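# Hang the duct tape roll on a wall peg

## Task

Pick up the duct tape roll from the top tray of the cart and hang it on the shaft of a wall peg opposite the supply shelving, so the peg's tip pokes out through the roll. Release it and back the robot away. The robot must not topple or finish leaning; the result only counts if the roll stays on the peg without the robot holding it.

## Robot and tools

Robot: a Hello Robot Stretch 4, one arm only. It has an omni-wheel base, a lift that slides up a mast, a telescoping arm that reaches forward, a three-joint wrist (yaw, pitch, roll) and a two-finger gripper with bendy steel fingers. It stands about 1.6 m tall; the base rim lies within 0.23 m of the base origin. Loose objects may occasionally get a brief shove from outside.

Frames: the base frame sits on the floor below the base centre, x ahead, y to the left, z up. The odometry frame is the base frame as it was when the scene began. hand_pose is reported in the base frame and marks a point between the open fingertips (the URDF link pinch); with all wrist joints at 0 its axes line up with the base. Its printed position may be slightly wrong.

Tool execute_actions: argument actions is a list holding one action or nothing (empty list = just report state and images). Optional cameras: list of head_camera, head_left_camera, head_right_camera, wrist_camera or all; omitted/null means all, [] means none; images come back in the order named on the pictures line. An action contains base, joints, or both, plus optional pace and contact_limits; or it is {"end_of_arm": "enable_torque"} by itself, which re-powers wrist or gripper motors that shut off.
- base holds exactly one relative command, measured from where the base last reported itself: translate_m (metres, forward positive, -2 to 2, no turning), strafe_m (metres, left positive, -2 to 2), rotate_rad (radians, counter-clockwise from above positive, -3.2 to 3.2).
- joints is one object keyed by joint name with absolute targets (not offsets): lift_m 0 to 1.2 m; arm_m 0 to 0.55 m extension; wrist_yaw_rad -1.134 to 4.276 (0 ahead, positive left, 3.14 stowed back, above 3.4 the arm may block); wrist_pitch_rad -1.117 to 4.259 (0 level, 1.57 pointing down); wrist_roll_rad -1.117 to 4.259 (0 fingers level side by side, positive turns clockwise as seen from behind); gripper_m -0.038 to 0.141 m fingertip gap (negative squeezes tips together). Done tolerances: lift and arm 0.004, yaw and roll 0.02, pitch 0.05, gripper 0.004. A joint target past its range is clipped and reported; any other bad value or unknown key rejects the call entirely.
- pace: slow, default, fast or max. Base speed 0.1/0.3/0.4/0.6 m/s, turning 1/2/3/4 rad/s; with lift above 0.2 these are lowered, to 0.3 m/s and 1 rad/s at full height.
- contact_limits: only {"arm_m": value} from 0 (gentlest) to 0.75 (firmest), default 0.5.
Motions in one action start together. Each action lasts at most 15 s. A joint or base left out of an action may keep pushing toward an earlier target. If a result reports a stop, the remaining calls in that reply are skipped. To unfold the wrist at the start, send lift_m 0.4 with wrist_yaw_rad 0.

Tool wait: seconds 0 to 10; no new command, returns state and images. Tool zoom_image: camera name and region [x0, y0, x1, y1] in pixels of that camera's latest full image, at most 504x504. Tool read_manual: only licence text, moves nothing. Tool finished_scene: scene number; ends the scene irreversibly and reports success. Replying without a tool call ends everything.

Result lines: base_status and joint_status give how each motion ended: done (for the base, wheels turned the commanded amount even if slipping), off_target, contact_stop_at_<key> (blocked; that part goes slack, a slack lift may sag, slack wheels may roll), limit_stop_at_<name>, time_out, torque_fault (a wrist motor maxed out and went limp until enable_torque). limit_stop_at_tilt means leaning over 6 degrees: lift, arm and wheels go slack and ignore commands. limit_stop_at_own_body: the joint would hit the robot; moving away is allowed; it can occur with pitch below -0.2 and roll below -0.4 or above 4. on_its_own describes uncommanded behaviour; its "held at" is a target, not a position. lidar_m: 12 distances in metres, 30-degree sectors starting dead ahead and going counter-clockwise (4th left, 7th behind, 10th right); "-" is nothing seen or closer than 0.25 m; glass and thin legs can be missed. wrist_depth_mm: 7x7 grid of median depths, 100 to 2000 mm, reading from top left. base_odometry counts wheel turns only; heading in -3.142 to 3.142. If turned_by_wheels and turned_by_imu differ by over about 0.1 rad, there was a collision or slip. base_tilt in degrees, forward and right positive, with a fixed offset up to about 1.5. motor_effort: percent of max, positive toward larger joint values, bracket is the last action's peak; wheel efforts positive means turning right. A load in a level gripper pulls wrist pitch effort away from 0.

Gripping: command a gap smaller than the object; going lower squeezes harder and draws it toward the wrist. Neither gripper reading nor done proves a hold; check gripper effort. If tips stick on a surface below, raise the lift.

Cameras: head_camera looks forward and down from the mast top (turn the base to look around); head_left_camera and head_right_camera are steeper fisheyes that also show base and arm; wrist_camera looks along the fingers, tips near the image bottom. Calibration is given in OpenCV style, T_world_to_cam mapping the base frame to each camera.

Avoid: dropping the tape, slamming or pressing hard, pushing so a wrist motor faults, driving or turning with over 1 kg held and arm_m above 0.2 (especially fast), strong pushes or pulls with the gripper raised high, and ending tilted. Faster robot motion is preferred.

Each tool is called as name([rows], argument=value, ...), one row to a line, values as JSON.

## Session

execute_actions(actions=[])

Scene clock: 0.00 s.
base_odometry: x=+0.000 y=+0.000 heading=+0.000 (m, m, rad; odometry frame)
turned_by_wheels: +0.000 (rad since the last result)
turned_by_imu: +0.000 (rad since the last result)
base_tilt: forward=+0.2 right=-0.1 (deg)
lidar_m: 1.94 2.01 1.97 1.46 1.96 2.02 2.21 2.28 1.61 1.63 1.63 2.17
base_status: not commanded
joint_positions: lift_m=+0.269 arm_m=-0.002 wrist_yaw_rad=+3.067 wrist_pitch_rad=-0.013 wrist_roll_rad=+0.012 gripper_m=+0.057
joint_status: not commanded
motor_effort: lift_m=+19 arm_m=-1 wrist_yaw_rad=+2 wrist_pitch_rad=-7 wrist_roll_rad=-1 gripper_m=-3 wheel_0=+1 wheel_1=+0 wheel_2=+0 (%)
hand_pose: x=-0.1125 y=+0.1087 z=+0.4507 quat_wxyz=(+0.037, +0.007, +0.006, +0.999) (m; base frame)
wrist_depth_mm: - 138 - - - - - / - 138 - - - - - / 110 138 - - - - - / 135 181 - - - - - / - - - - - - 1618 / 1464 1464 198 1397 201 1464 1464 / 1025 976 1025 - 1025 1025 1025
pictures: head_camera, head_left_camera, head_right_camera, wrist_camera
camera_calibration (this result's frames):
wrist_camera: T_world_to_cam=[[0.109705, 0.993896, -0.011666, -0.102732], [-0.00399766, -0.0112956, -0.999928, 0.503621], [-0.993956, 0.109744, 0.00273408, 0.102742], [0, 0, 0, 1]] pos_world=[0.115405, 0.0965185, 0.502106]
Images, in order (width x height): head_camera 420x560, head_left_camera 420x672, head_right_camera 420x672, wrist_camera 616x392.

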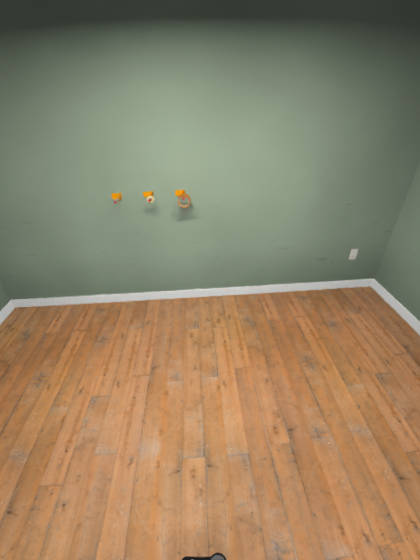

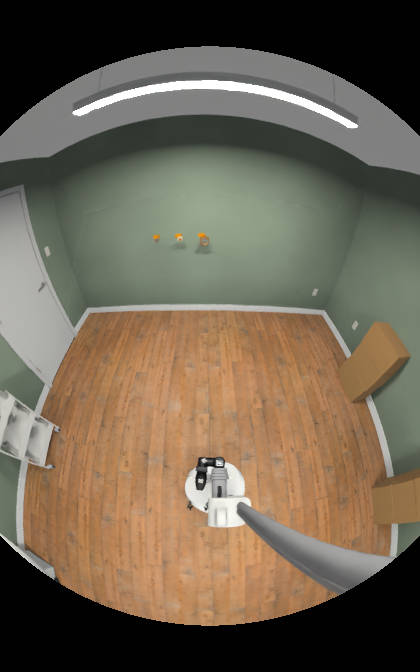

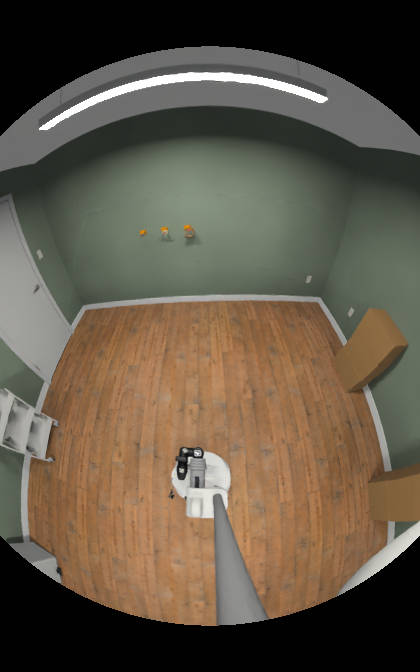

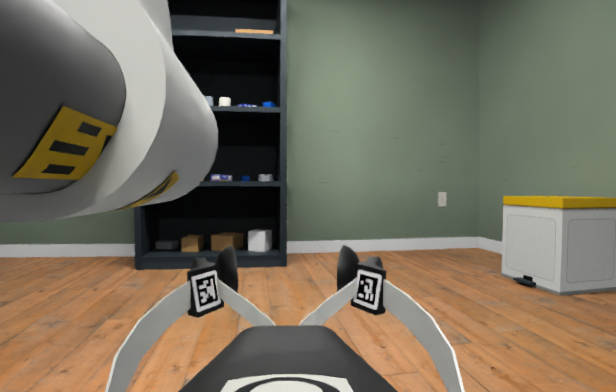

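execute_actions([
  {"base":{"rotate_rad":1.45},"joints":{"lift_m":1.0,"wrist_yaw_rad":0,"wrist_pitch_rad":0.6,"gripper_m":0.125},"pace":"fast"},
], cameras=["wrist_camera","head_camera"])

Scene clock: 6.80 s.
base_odometry: x=+0.000 y=+0.000 heading=+1.449 (m, m, rad; odometry frame)
turned_by_wheels: +1.449 (rad since the last result)
turned_by_imu: +1.455 (rad since the last result)
base_tilt: forward=+0.1 right=+0.0 (deg)
lidar_m: 1.46 1.48 1.97 2.15 2.18 1.65 1.58 1.63 2.30 1.93 1.99 2.07
base_status: done
joint_positions: lift_m=+1.000 arm_m=-0.002 wrist_yaw_rad=+0.000 wrist_pitch_rad=+0.602 wrist_roll_rad=+0.012 gripper_m=+0.125
joint_status: all done
motor_effort: lift_m=+21(22) arm_m=-1(1) wrist_yaw_rad=+1(2) wrist_pitch_rad=-6(8) wrist_roll_rad=-1(1) gripper_m=+1(4) wheel_0=-4(11) wheel_1=-6(13) wheel_2=-5(11) (%)
hand_pose: x=+0.4064 y=-0.0874 z=+1.0146 quat_wxyz=(+0.955, +0.006, +0.296, -0.002) (m; base frame)
wrist_depth_mm: 1397 1464 1499 1576 1576 1708 1863 / 1537 1537 1499 1708 1808 1863 - / 1661 1708 1576 1863 - - - / 1756 1808 1708 1808 1983 - - / 1537 1618 1576 1618 1618 1708 1661 / 1336 1281 1308 1366 1308 1397 1397 / 1182 1205 1229 - 1255 1205 1229
pictures: head_camera, wrist_camera
camera_calibration (this result's frames):
wrist_camera: T_world_to_cam=[[-0.0355054, -0.99931, 0.0108753, -0.0962746], [-0.57418, 0.0114914, -0.818649, 1.11714], [0.817959, -0.0353109, -0.574192, 0.474861], [0, 0, 0, 1]] pos_world=[0.249603, -0.0922779, 1.18825]
Images, in order (width x height): head_camera 420x560, wrist_camera 616x392.

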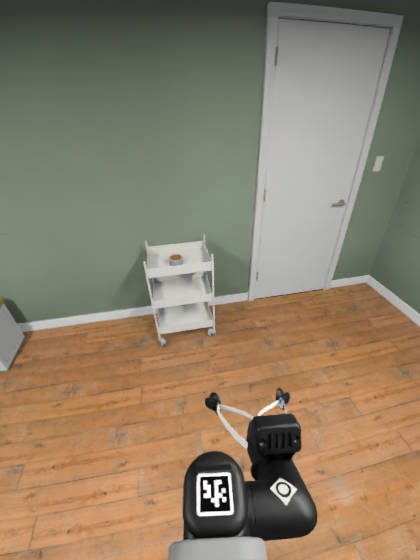

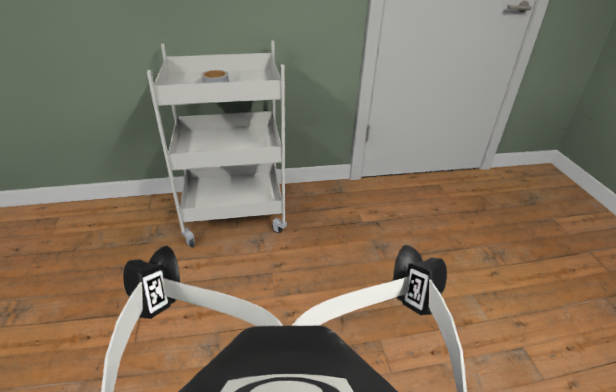

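execute_actions([
  {"base":{"rotate_rad":0.17},"joints":{"wrist_pitch_rad":1.57}},
], cameras=[])

execute_actions([
  {"base":{"translate_m":1.08},"joints":{"arm_m":0.36},"pace":"fast"},
], cameras=["wrist_camera","head_right_camera"])

Scene clock: 18.43 s.
base_odometry: x=+0.000 y=+0.000 heading=+1.618 (m, m, rad; odometry frame)
turned_by_wheels: +0.169 (rad since the last result)
turned_by_imu: +0.169 (rad since the last result)
base_tilt: forward=+0.1 right=-0.1 (deg)
lidar_m: 1.47 1.97 2.07 2.16 2.27 1.57 1.81 1.63 2.18 1.98 2.16 1.98
base_status: done
joint_positions: lift_m=+1.000 arm_m=-0.002 wrist_yaw_rad=+0.000 wrist_pitch_rad=+1.570 wrist_roll_rad=+0.012 gripper_m=+0.125
joint_status: all done
motor_effort: lift_m=+21(21) arm_m=-1(1) wrist_yaw_rad=+2(1) wrist_pitch_rad=+0(4) wrist_roll_rad=-1(0) gripper_m=-2(0) wheel_0=-5(10) wheel_1=-7(10) wheel_2=-5(12) (%)
hand_pose: x=+0.1690 y=-0.0874 z=+0.8895 quat_wxyz=(+0.708, +0.004, +0.707, -0.004) (m; base frame)
wrist_depth_mm: 1042 1042 1060 1098 1098 1118 1118 / 1060 1060 1078 1098 1098 1118 1138 / 1060 1078 1078 1098 1118 1118 1160 / 1078 1078 1078 1098 1118 1138 1138 / 1078 1078 891 904 1118 1118 1160 / 1078 1098 891 904 1118 1160 1160 / 1078 1098 1098 - 1138 1160 1182
pictures: none
No camera images: the call's "cameras" was empty. Leave "cameras" out to get every camera's image.

Scene clock: 22.93 s.
base_odometry: x=-0.051 y=+1.079 heading=+1.618 (m, m, rad; odometry frame)
turned_by_wheels: +0.000 (rad since the last result)
turned_by_imu: +0.001 (rad since the last result)
base_tilt: forward=+0.0 right=+0.0 (deg)
lidar_m: 0.38 0.42 1.16 1.55 2.32 2.68 2.64 2.71 2.07 2.08 1.13 0.41
base_status: done
joint_positions: lift_m=+1.000 arm_m=+0.359 wrist_yaw_rad=+0.000 wrist_pitch_rad=+1.570 wrist_roll_rad=+0.012 gripper_m=+0.125
joint_status: all done
motor_effort: lift_m=+21(21) arm_m=+4(5) wrist_yaw_rad=+1(2) wrist_pitch_rad=+0(1) wrist_roll_rad=-1(0) gripper_m=-1(1) wheel_0=+3(10) wheel_1=+5(12) wheel_2=-2(14) (%)
hand_pose: x=+0.5304 y=-0.0874 z=+0.8895 quat_wxyz=(+0.707, +0.004, +0.707, -0.004) (m; base frame)
wrist_depth_mm: 640 402 430 445 449 492 597 / 976 436 442 445 452 455 831 / 1060 439 445 452 452 459 1138 / 1078 439 449 452 459 462 1138 / 1078 427 452 452 455 1160 1138 / 1078 397 387 430 402 1160 1160 / 1078 1098 917 - 1138 1138 1160
pictures: head_right_camera, wrist_camera
camera_calibration (this result's frames):
wrist_camera: T_world_to_cam=[[-0.011073, -0.999308, 0.0355127, -0.125414], [-0.999897, 0.0113882, 0.00868555, 0.5758], [-0.00908397, -0.0354129, -0.999331, 1.11842], [0, 0, 0, 1]] pos_world=[0.584512, -0.0922784, 1.11712]
Images, in order (width x height): head_right_camera 420x672, wrist_camera 616x392.

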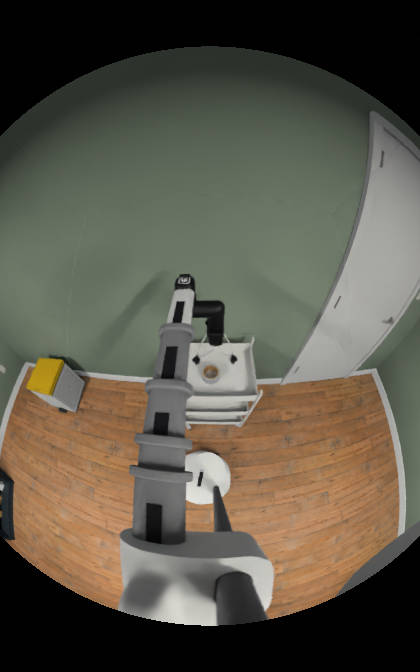

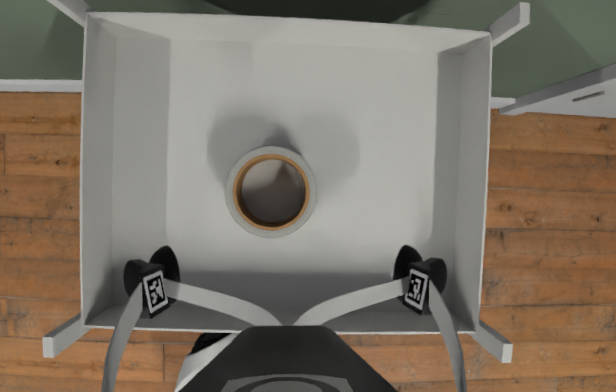

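Nearly the same view as before: offsets +3 mm each.

execute_actions([
  {"base":{"strafe_m":0.021},"joints":{"arm_m":0.41,"lift_m":0.87}},
], cameras=["wrist_camera"])

execute_actions([
  {"joints":{"lift_m":0.803}},
], cameras=["wrist_camera"])

execute_actions([
  {"joints":{"gripper_m":0.05}},
], cameras=[])

execute_actions([
  {"joints":{"lift_m":1.0},"pace":"fast"},
], cameras=["wrist_camera"])

execute_actions([
  {"base":{"translate_m":-0.45},"joints":{"arm_m":0.0},"pace":"fast"},
], cameras=[])

execute_actions([
  {"base":{"rotate_rad":-1.55},"joints":{"wrist_pitch_rad":0,"lift_m":0.75}},
], cameras=[])

execute_actions([
  {"base":{"translate_m":1.0},"pace":"fast"},
], cameras=["wrist_camera","head_camera"])

Scene clock: 42.13 s.
base_odometry: x=-0.072 y=+1.078 heading=+1.618 (m, m, rad; odometry frame)
turned_by_wheels: +0.000 (rad since the last result)
turned_by_imu: -0.001 (rad since the last result)
base_tilt: forward=+0.1 right=+0.0 (deg)
lidar_m: 0.40 0.41 1.18 1.56 2.29 2.68 2.63 2.74 2.08 2.11 1.12 0.43
base_status: done
joint_positions: lift_m=+0.870 arm_m=+0.409 wrist_yaw_rad=+0.000 wrist_pitch_rad=+1.570 wrist_roll_rad=+0.012 gripper_m=+0.125
joint_status: all done
motor_effort: lift_m=+16(21) arm_m=+4(4) wrist_yaw_rad=+1(1) wrist_pitch_rad=-1(0) wrist_roll_rad=-1(0) gripper_m=-1(1) wheel_0=-2(11) wheel_1=+6(13) wheel_2=+0(2) (%)
hand_pose: x=+0.5803 y=-0.0874 z=+0.7600 quat_wxyz=(+0.707, +0.004, +0.707, -0.004) (m; base frame)
wrist_depth_mm: 271 293 303 300 291 293 296 / 287 310 315 320 322 329 317 / 286 314 319 322 325 329 319 / 286 315 320 324 329 330 317 / 291 317 320 324 329 334 315 / 298 319 291 287 329 336 312 / 297 320 325 - 334 340 307
pictures: wrist_camera
camera_calibration (this result's frames):
wrist_camera: T_world_to_cam=[[-0.0112081, -0.999306, 0.0355151, -0.120185], [-0.999894, 0.0115308, 0.00889581, 0.626658], [-0.00929916, -0.0354116, -0.99933, 0.989534], [0, 0, 0, 1]] pos_world=[0.634446, -0.0922862, 0.987565]
Images, in order (width x height): wrist_camera 616x392.

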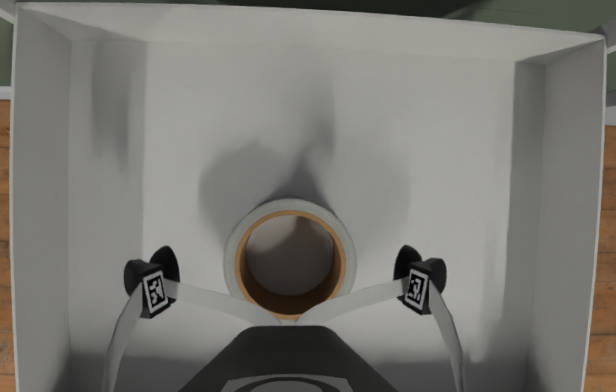

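Scene clock: 43.37 s.
base_odometry: x=-0.072 y=+1.078 heading=+1.618 (m, m, rad; odometry frame)
turned_by_wheels: +0.000 (rad since the last result)
turned_by_imu: +0.000 (rad since the last result)
base_tilt: forward=+0.1 right=-0.1 (deg)
lidar_m: 0.39 0.41 1.19 1.56 2.28 2.69 2.61 2.70 2.10 2.09 1.13 0.43
base_status: not commanded
joint_positions: lift_m=+0.803 arm_m=+0.409 wrist_yaw_rad=+0.000 wrist_pitch_rad=+1.570 wrist_roll_rad=+0.012 gripper_m=+0.125
joint_status: all done
motor_effort: lift_m=+16(14) arm_m=+4(4) wrist_yaw_rad=+2(1) wrist_pitch_rad=-2(1) wrist_roll_rad=-1(0) gripper_m=-1(1) wheel_0=-2(2) wheel_1=+6(6) wheel_2=+0(0) (%)
hand_pose: x=+0.5803 y=-0.0874 z=+0.6930 quat_wxyz=(+0.707, +0.004, +0.707, -0.004) (m; base frame)
wrist_depth_mm: 244 246 248 252 254 257 260 / 245 247 250 253 256 259 263 / 246 249 253 254 258 262 264 / 248 251 253 256 260 263 266 / 249 252 254 258 260 265 267 / 252 252 210 258 213 267 270 / 253 256 257 - 265 268 272
pictures: wrist_camera
camera_calibration (this result's frames):
wrist_camera: T_world_to_cam=[[-0.011208, -0.999306, 0.0355151, -0.117805], [-0.999894, 0.0115307, 0.00889581, 0.627256], [-0.00929916, -0.0354116, -0.99933, 0.922584], [0, 0, 0, 1]] pos_world=[0.634448, -0.0922862, 0.92057]
Images, in order (width x height): wrist_camera 616x392.

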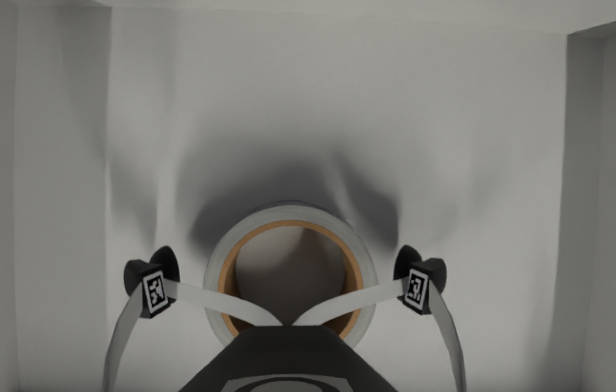

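Scene clock: 45.03 s.
base_odometry: x=-0.072 y=+1.078 heading=+1.618 (m, m, rad; odometry frame)
turned_by_wheels: +0.000 (rad since the last result)
turned_by_imu: +0.000 (rad since the last result)
base_tilt: forward=+0.1 right=+0.0 (deg)
lidar_m: 0.39 0.43 1.19 1.56 2.27 2.70 2.63 2.75 2.09 2.11 1.14 0.43
base_status: not commanded
joint_positions: lift_m=+0.803 arm_m=+0.409 wrist_yaw_rad=+0.000 wrist_pitch_rad=+1.570 wrist_roll_rad=+0.012 gripper_m=+0.051
joint_status: all done
motor_effort: lift_m=+16(16) arm_m=+5(4) wrist_yaw_rad=+1(1) wrist_pitch_rad=-1(0) wrist_roll_rad=+0(0) gripper_m=-28(27) wheel_0=-2(2) wheel_1=+6(6) wheel_2=+0(0) (%)
hand_pose: x=+0.5803 y=-0.0874 z=+0.6930 quat_wxyz=(+0.707, +0.004, +0.707, -0.004) (m; base frame)
wrist_depth_mm: 243 246 248 251 254 257 260 / 244 247 250 254 256 259 262 / 246 249 252 255 257 260 264 / 248 251 253 256 259 263 265 / 250 252 253 257 260 265 267 / 251 181 207 259 195 267 268 / 252 255 257 - 266 268 271
pictures: none
No camera images: the call's "cameras" was empty. Leave "cameras" out to get every camera's image.

Scene clock: 46.57 s.
base_odometry: x=-0.072 y=+1.078 heading=+1.618 (m, m, rad; odometry frame)
turned_by_wheels: +0.000 (rad since the last result)
turned_by_imu: +0.000 (rad since the last result)
base_tilt: forward=+0.0 right=-0.1 (deg)
lidar_m: 0.37 0.41 1.20 1.53 2.27 2.70 2.62 2.75 2.11 2.10 1.12 0.42
base_status: not commanded
joint_positions: lift_m=+1.000 arm_m=+0.409 wrist_yaw_rad=+0.000 wrist_pitch_rad=+1.570 wrist_roll_rad=+0.012 gripper_m=+0.051
joint_status: all done
motor_effort: lift_m=+22(23) arm_m=+4(5) wrist_yaw_rad=+1(2) wrist_pitch_rad=-1(1) wrist_roll_rad=-1(0) gripper_m=-28(26) wheel_0=-2(2) wheel_1=+6(6) wheel_2=+0(0) (%)
hand_pose: x=+0.5804 y=-0.0874 z=+0.8895 quat_wxyz=(+0.707, +0.004, +0.707, -0.004) (m; base frame)
wrist_depth_mm: 500 504 504 496 484 488 469 / 820 407 442 445 452 455 699 / 1060 439 442 449 455 459 1118 / 1060 439 445 449 455 462 1138 / 1078 445 449 455 459 462 1160 / 1078 181 208 455 196 455 1160 / 1078 410 394 - 439 439 1182
pictures: wrist_camera
camera_calibration (this result's frames):
wrist_camera: T_world_to_cam=[[-0.0112121, -0.999306, 0.0355139, -0.12478], [-0.999895, 0.011531, 0.00878949, 0.625639], [-0.00919291, -0.0354116, -0.999331, 1.11887], [0, 0, 0, 1]] pos_world=[0.63446, -0.0922862, 1.11706]
Images, in order (width x height): wrist_camera 616x392.

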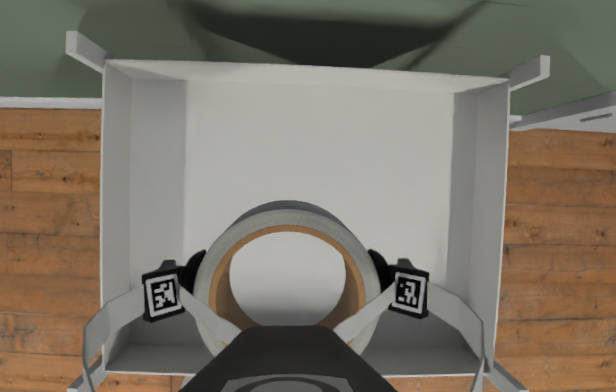

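Scene clock: 49.30 s.
base_odometry: x=-0.051 y=+0.628 heading=+1.618 (m, m, rad; odometry frame)
turned_by_wheels: -0.001 (rad since the last result)
turned_by_imu: -0.002 (rad since the last result)
base_tilt: forward=+0.1 right=-0.1 (deg)
lidar_m: 0.84 1.31 1.54 2.17 2.24 2.20 2.21 2.26 2.06 1.97 1.79 0.88
base_status: done
joint_positions: lift_m=+1.000 arm_m=+0.001 wrist_yaw_rad=+0.000 wrist_pitch_rad=+1.570 wrist_roll_rad=+0.012 gripper_m=+0.051
joint_status: all done
motor_effort: lift_m=+22(22) arm_m=-4(8) wrist_yaw_rad=+2(1) wrist_pitch_rad=-2(1) wrist_roll_rad=+0(0) gripper_m=-26(26) wheel_0=-4(10) wheel_1=-7(11) wheel_2=+3(17) (%)
hand_pose: x=+0.1718 y=-0.0874 z=+0.8895 quat_wxyz=(+0.707, +0.004, +0.707, -0.004) (m; base frame)
wrist_depth_mm: 1060 1060 1078 1098 1098 1118 1118 / 1060 1042 1078 1098 1098 1118 1138 / 1060 1060 1078 1098 1118 1118 1138 / 1060 1078 1078 1118 1118 1118 1160 / 1078 1078 904 904 1118 1138 1138 / 1098 180 207 904 195 1160 1182 / 1078 1098 1098 - 1138 1160 1182
pictures: none
No camera images: the call's "cameras" was empty. Leave "cameras" out to get every camera's image.

Scene clock: 51.57 s.
base_odometry: x=-0.051 y=+0.628 heading=+0.069 (m, m, rad; odometry frame)
turned_by_wheels: -1.549 (rad since the last result)
turned_by_imu: -1.557 (rad since the last result)
base_tilt: forward=+0.1 right=-0.1 (deg)
lidar_m: 1.98 1.72 0.88 0.84 1.34 1.51 2.19 2.30 2.22 2.21 2.26 2.02
base_status: done
joint_positions: lift_m=+0.750 arm_m=+0.001 wrist_yaw_rad=+0.000 wrist_pitch_rad=+0.005 wrist_roll_rad=+0.012 gripper_m=+0.051
joint_status: all done
motor_effort: lift_m=+16(23) arm_m=-4(4) wrist_yaw_rad=+2(1) wrist_pitch_rad=-14(19) wrist_roll_rad=+0(0) gripper_m=-26(26) wheel_0=+4(9) wheel_1=+6(12) wheel_2=+4(13) (%)
hand_pose: x=+0.4601 y=-0.0874 z=+0.9270 quat_wxyz=(+1.000, +0.006, +0.002, +0.000) (m; base frame)
wrist_depth_mm: 1808 1808 1808 1808 1756 1808 1808 / 1808 1808 1808 1808 1808 1808 1808 / 1808 1863 1808 1863 1808 1863 1808 / 1808 1863 1808 1863 1921 1808 1863 / 1808 1863 1921 1863 1863 1863 1863 / 1863 181 208 1863 195 1863 1921 / 1808 1863 1808 - 1863 1863 1863
pictures: none
No camera images: the call's "cameras" was empty. Leave "cameras" out to get every camera's image.

Scene clock: 55.47 s.
base_odometry: x=+0.947 y=+0.698 heading=+0.069 (m, m, rad; odometry frame)
turned_by_wheels: +0.001 (rad since the last result)
turned_by_imu: +0.001 (rad since the last result)
base_tilt: forward=+0.1 right=+0.0 (deg)
lidar_m: 0.95 1.16 1.25 1.20 1.06 1.23 3.43 3.40 2.59 2.20 1.51 0.98
base_status: done
joint_positions: lift_m=+0.750 arm_m=+0.001 wrist_yaw_rad=+0.000 wrist_pitch_rad=+0.005 wrist_roll_rad=+0.012 gripper_m=+0.051
joint_status: not commanded
motor_effort: lift_m=+17(17) arm_m=-4(4) wrist_yaw_rad=+2(2) wrist_pitch_rad=-15(15) wrist_roll_rad=+0(0) gripper_m=-26(27) wheel_0=+5(9) wheel_1=+5(12) wheel_2=-2(17) (%)
hand_pose: x=+0.4602 y=-0.0874 z=+0.9271 quat_wxyz=(+1.000, +0.006, +0.002, +0.000) (m; base frame)
wrist_depth_mm: 866 854 866 866 854 866 854 / 866 866 866 866 866 854 878 / 878 878 878 878 866 866 878 / 878 878 878 878 878 878 878 / 891 878 878 891 878 891 878 / 891 180 207 891 195 891 904 / 904 904 904 - 891 891 891
pictures: head_camera, wrist_camera
camera_calibration (this result's frames):
wrist_camera: T_world_to_cam=[[-0.0354532, -0.99931, -0.0110402, -0.0731149], [-0.0142908, 0.0115529, -0.999831, 0.98663], [0.999269, -0.0352894, -0.0146906, -0.221513], [0, 0, 0, 1]] pos_world=[0.232859, -0.09228, 0.982402]
Images, in order (width x height): head_camera 420x560, wrist_camera 616x392.

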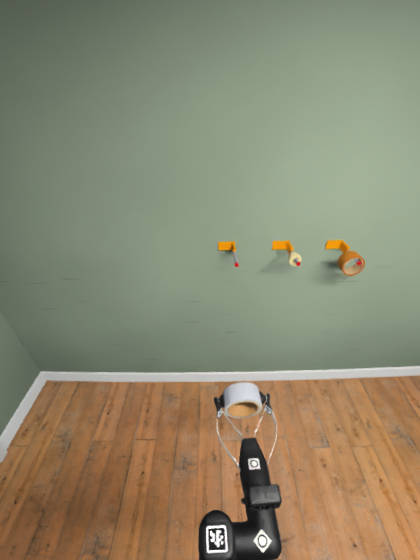

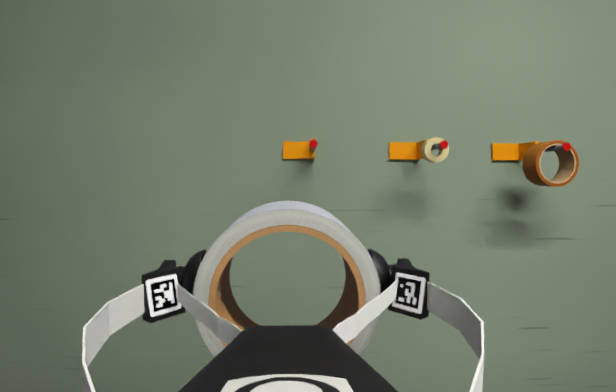

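execute_actions([
  {"base":{"strafe_m":-0.039},"joints":{"lift_m":0.878,"arm_m":0.37}},
], cameras=["wrist_camera"])

Scene clock: 62.50 s.
base_odometry: x=+0.949 y=+0.659 heading=+0.069 (m, m, rad; odometry frame)
turned_by_wheels: +0.000 (rad since the last result)
turned_by_imu: -0.001 (rad since the last result)
base_tilt: forward=+0.1 right=-0.1 (deg)
lidar_m: 0.95 1.16 1.26 1.23 1.08 1.30 3.44 3.38 2.53 2.16 1.52 1.00
base_status: done
joint_positions: lift_m=+0.878 arm_m=+0.369 wrist_yaw_rad=+0.000 wrist_pitch_rad=+0.004 wrist_roll_rad=+0.012 gripper_m=+0.051
joint_status: all done
motor_effort: lift_m=+22(24) arm_m=+5(5) wrist_yaw_rad=+1(3) wrist_pitch_rad=-14(15) wrist_roll_rad=+1(1) gripper_m=-25(28) wheel_0=+1(11) wheel_1=-4(13) wheel_2=+0(3) (%)
hand_pose: x=+0.8286 y=-0.0874 z=+1.0547 quat_wxyz=(+1.000, +0.006, +0.002, +0.000) (m; base frame)
wrist_depth_mm: 504 504 504 500 504 500 500 / 504 508 508 508 512 504 504 / 512 512 508 508 508 508 512 / 517 512 517 512 512 512 512 / 521 517 517 521 517 521 517 / 525 181 208 525 195 525 521 / 530 525 525 - 525 521 530
pictures: wrist_camera
camera_calibration (this result's frames):
wrist_camera: T_world_to_cam=[[-0.0354404, -0.999311, -0.0110504, -0.0586401], [-0.0140081, 0.011553, -0.999835, 1.11925], [0.999274, -0.0352798, -0.0144079, -0.588129], [0, 0, 0, 1]] pos_world=[0.601302, -0.0922794, 1.10994]
Images, in order (width x height): wrist_camera 616x392.

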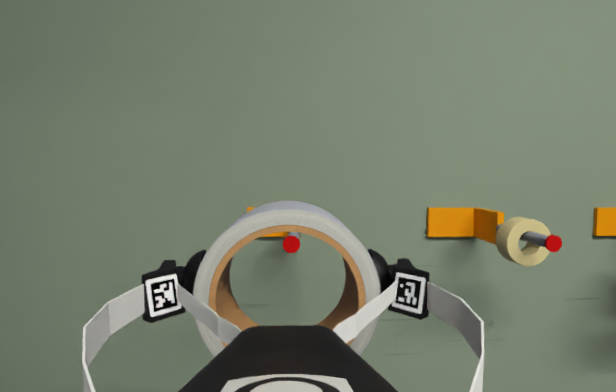

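execute_actions([
  {"joints":{"arm_m":0.545},"contact_limits":{"arm_m":0.2}},
], cameras=["wrist_camera"])

execute_actions([
  {"joints":{"lift_m":0.858}},
], cameras=["wrist_camera"])

Scene clock: 74.20 s.
base_odometry: x=+0.949 y=+0.659 heading=+0.069 (m, m, rad; odometry frame)
turned_by_wheels: +0.000 (rad since the last result)
turned_by_imu: -0.001 (rad since the last result)
base_tilt: forward=+0.1 right=+0.1 (deg)
lidar_m: 1.09 1.16 1.27 1.21 1.08 1.29 3.44 3.39 2.53 2.15 1.51 0.99
base_status: not commanded
joint_positions: lift_m=+0.878 arm_m=+0.544 wrist_yaw_rad=+0.000 wrist_pitch_rad=+0.004 wrist_roll_rad=+0.012 gripper_m=+0.051
joint_status: all done
motor_effort: lift_m=+22(22) arm_m=+4(6) wrist_yaw_rad=+1(1) wrist_pitch_rad=-14(13) wrist_roll_rad=+0(1) gripper_m=-25(27) wheel_0=+2(2) wheel_1=-4(4) wheel_2=+0(0) (%)
contact_limits: arm_m 0.2
hand_pose: x=+1.0036 y=-0.0874 z=+1.0546 quat_wxyz=(+1.000, +0.006, +0.002, +0.000) (m; base frame)
wrist_depth_mm: 334 334 334 332 332 332 332 / 336 336 336 336 336 336 336 / 338 340 338 338 340 338 338 / 340 342 343 342 340 342 342 / 343 343 338 336 343 343 334 / 347 181 207 235 195 347 345 / 349 349 347 - 349 349 349
pictures: wrist_camera
camera_calibration (this result's frames):
wrist_camera: T_world_to_cam=[[-0.0354236, -0.999311, -0.0110483, -0.0524524], [-0.014066, 0.0115527, -0.999834, 1.12174], [0.999273, -0.0352623, -0.0144655, -0.762939], [0, 0, 0, 1]] pos_world=[0.776305, -0.0922783, 1.10994]
Images, in order (width x height): wrist_camera 616x392.

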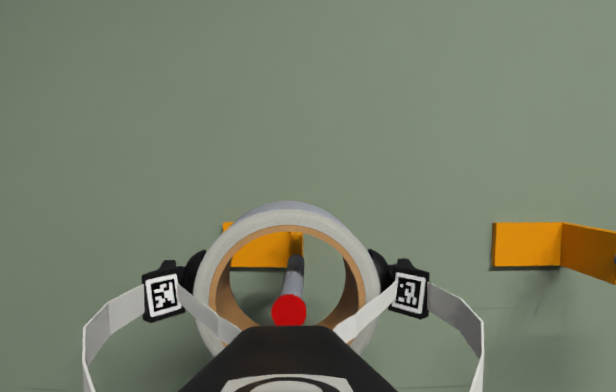

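Scene clock: 75.00 s.
base_odometry: x=+0.949 y=+0.659 heading=+0.069 (m, m, rad; odometry frame)
turned_by_wheels: +0.000 (rad since the last result)
turned_by_imu: +0.000 (rad since the last result)
base_tilt: forward=+0.1 right=+0.0 (deg)
lidar_m: 1.05 1.15 1.29 1.24 1.07 1.30 3.42 3.37 2.55 2.16 1.53 0.98
base_status: not commanded
joint_positions: lift_m=+0.858 arm_m=+0.544 wrist_yaw_rad=+0.000 wrist_pitch_rad=+0.004 wrist_roll_rad=+0.012 gripper_m=+0.051
joint_status: all done
motor_effort: lift_m=+16(18) arm_m=+4(5) wrist_yaw_rad=+1(2) wrist_pitch_rad=-14(13) wrist_roll_rad=+1(0) gripper_m=-26(26) wheel_0=+2(1) wheel_1=-4(4) wheel_2=+0(0) (%)
hand_pose: x=+1.0036 y=-0.0874 z=+1.0351 quat_wxyz=(+1.000, +0.006, +0.002, +0.000) (m; base frame)
wrist_depth_mm: 334 334 334 332 332 332 332 / 336 336 336 336 336 334 336 / 338 338 338 338 338 338 338 / 343 342 342 342 342 340 340 / 343 342 343 233 343 342 343 / 347 181 207 345 195 345 345 / 349 349 349 - 349 349 349
pictures: wrist_camera
camera_calibration (this result's frames):
wrist_camera: T_world_to_cam=[[-0.0354241, -0.999311, -0.0110472, -0.0526685], [-0.0140944, 0.0115526, -0.999834, 1.10226], [0.999273, -0.0352625, -0.0144939, -0.763194], [0, 0, 0, 1]] pos_world=[0.776309, -0.0922783, 1.09043]
Images, in order (width x height): wrist_camera 616x392.

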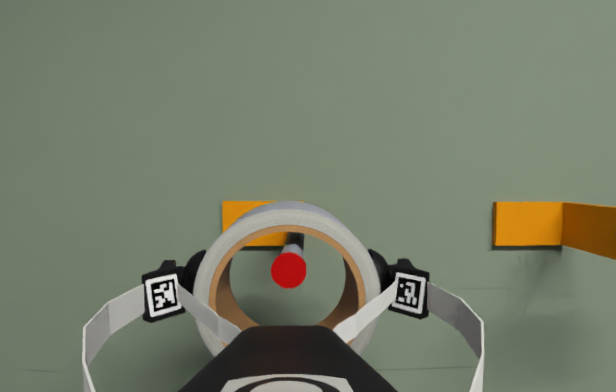

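execute_actions([
  {"joints":{"gripper_m":0.135}},
], cameras=["wrist_camera"])

execute_actions([
  {"joints":{"arm_m":0.0},"base":{"translate_m":-0.2},"pace":"fast"},
], cameras=["wrist_camera"])

Scene clock: 80.77 s.
base_odometry: x=+0.949 y=+0.659 heading=+0.069 (m, m, rad; odometry frame)
turned_by_wheels: +0.000 (rad since the last result)
turned_by_imu: -0.001 (rad since the last result)
base_tilt: forward=+0.1 right=-0.1 (deg)
lidar_m: 1.03 1.15 1.26 1.24 1.11 1.27 3.44 3.38 2.54 2.15 1.48 1.01
base_status: not commanded
joint_positions: lift_m=+0.858 arm_m=+0.544 wrist_yaw_rad=+0.000 wrist_pitch_rad=+0.003 wrist_roll_rad=+0.012 gripper_m=+0.135
joint_status: all done
motor_effort: lift_m=+16(16) arm_m=+4(4) wrist_yaw_rad=+2(1) wrist_pitch_rad=-10(14) wrist_roll_rad=+0(0) gripper_m=+0(24) wheel_0=+2(2) wheel_1=-4(4) wheel_2=+0(0) (%)
hand_pose: x=+1.0036 y=-0.0874 z=+1.0356 quat_wxyz=(+1.000, +0.006, +0.001, +0.000) (m; base frame)
wrist_depth_mm: 334 334 334 334 334 334 334 / 336 338 336 336 338 336 336 / 338 338 340 338 338 338 338 / 342 342 340 342 342 340 340 / 343 343 343 213 343 343 342 / 345 347 216 231 215 343 345 / 349 347 347 - 349 349 347
pictures: wrist_camera
camera_calibration (this result's frames):
wrist_camera: T_world_to_cam=[[-0.0354686, -0.999309, -0.0111033, -0.0525785], [-0.0125231, 0.0115538, -0.999855, 1.10116], [0.999292, -0.0353244, -0.0129243, -0.764836], [0, 0, 0, 1]] pos_world=[0.77622, -0.0922822, 1.09053]
Images, in order (width x height): wrist_camera 616x392.

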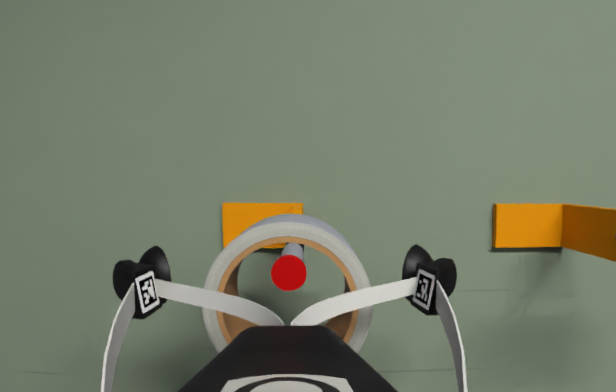

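Scene clock: 82.97 s.
base_odometry: x=+0.750 y=+0.645 heading=+0.069 (m, m, rad; odometry frame)
turned_by_wheels: -0.001 (rad since the last result)
turned_by_imu: -0.001 (rad since the last result)
base_tilt: forward=+0.1 right=-0.1 (deg)
lidar_m: 1.15 1.36 1.28 1.25 0.95 1.90 3.19 3.12 2.49 2.13 1.80 1.17
base_status: done
joint_positions: lift_m=+0.858 arm_m=+0.001 wrist_yaw_rad=+0.000 wrist_pitch_rad=+0.003 wrist_roll_rad=+0.012 gripper_m=+0.135
joint_status: all done
motor_effort: lift_m=+16(16) arm_m=-5(5) wrist_yaw_rad=+2(1) wrist_pitch_rad=-9(9) wrist_roll_rad=-1(1) gripper_m=+0(0) wheel_0=-4(11) wheel_1=-7(13) wheel_2=+3(15) (%)
hand_pose: x=+0.4602 y=-0.0875 z=+1.0357 quat_wxyz=(+1.000, +0.006, +0.001, +0.000) (m; base frame)
wrist_depth_mm: 1060 1042 1060 1042 1042 1060 1042 / 1060 1060 1060 1060 1060 1060 1060 / 1060 1078 1060 1060 1060 1060 1060 / 1078 1078 1078 1078 1078 1078 1078 / 1098 1078 1078 1078 1078 1078 1078 / 1078 1078 1060 1078 1078 1098 1078 / 1098 1098 1098 - 1098 1098 1098
pictures: wrist_camera
camera_calibration (this result's frames):
wrist_camera: T_world_to_cam=[[-0.0357142, -0.9993, -0.0111157, -0.0717972], [-0.012176, 0.011557, -0.999859, 1.0943], [0.999288, -0.0355738, -0.0125803, -0.222176], [0, 0, 0, 1]] pos_world=[0.232778, -0.0922974, 1.09055]
Images, in order (width x height): wrist_camera 616x392.

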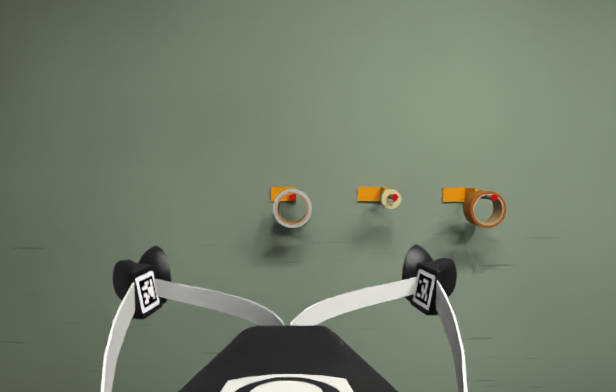

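finished_scene(scene=2)

The scene is finished: the task was done.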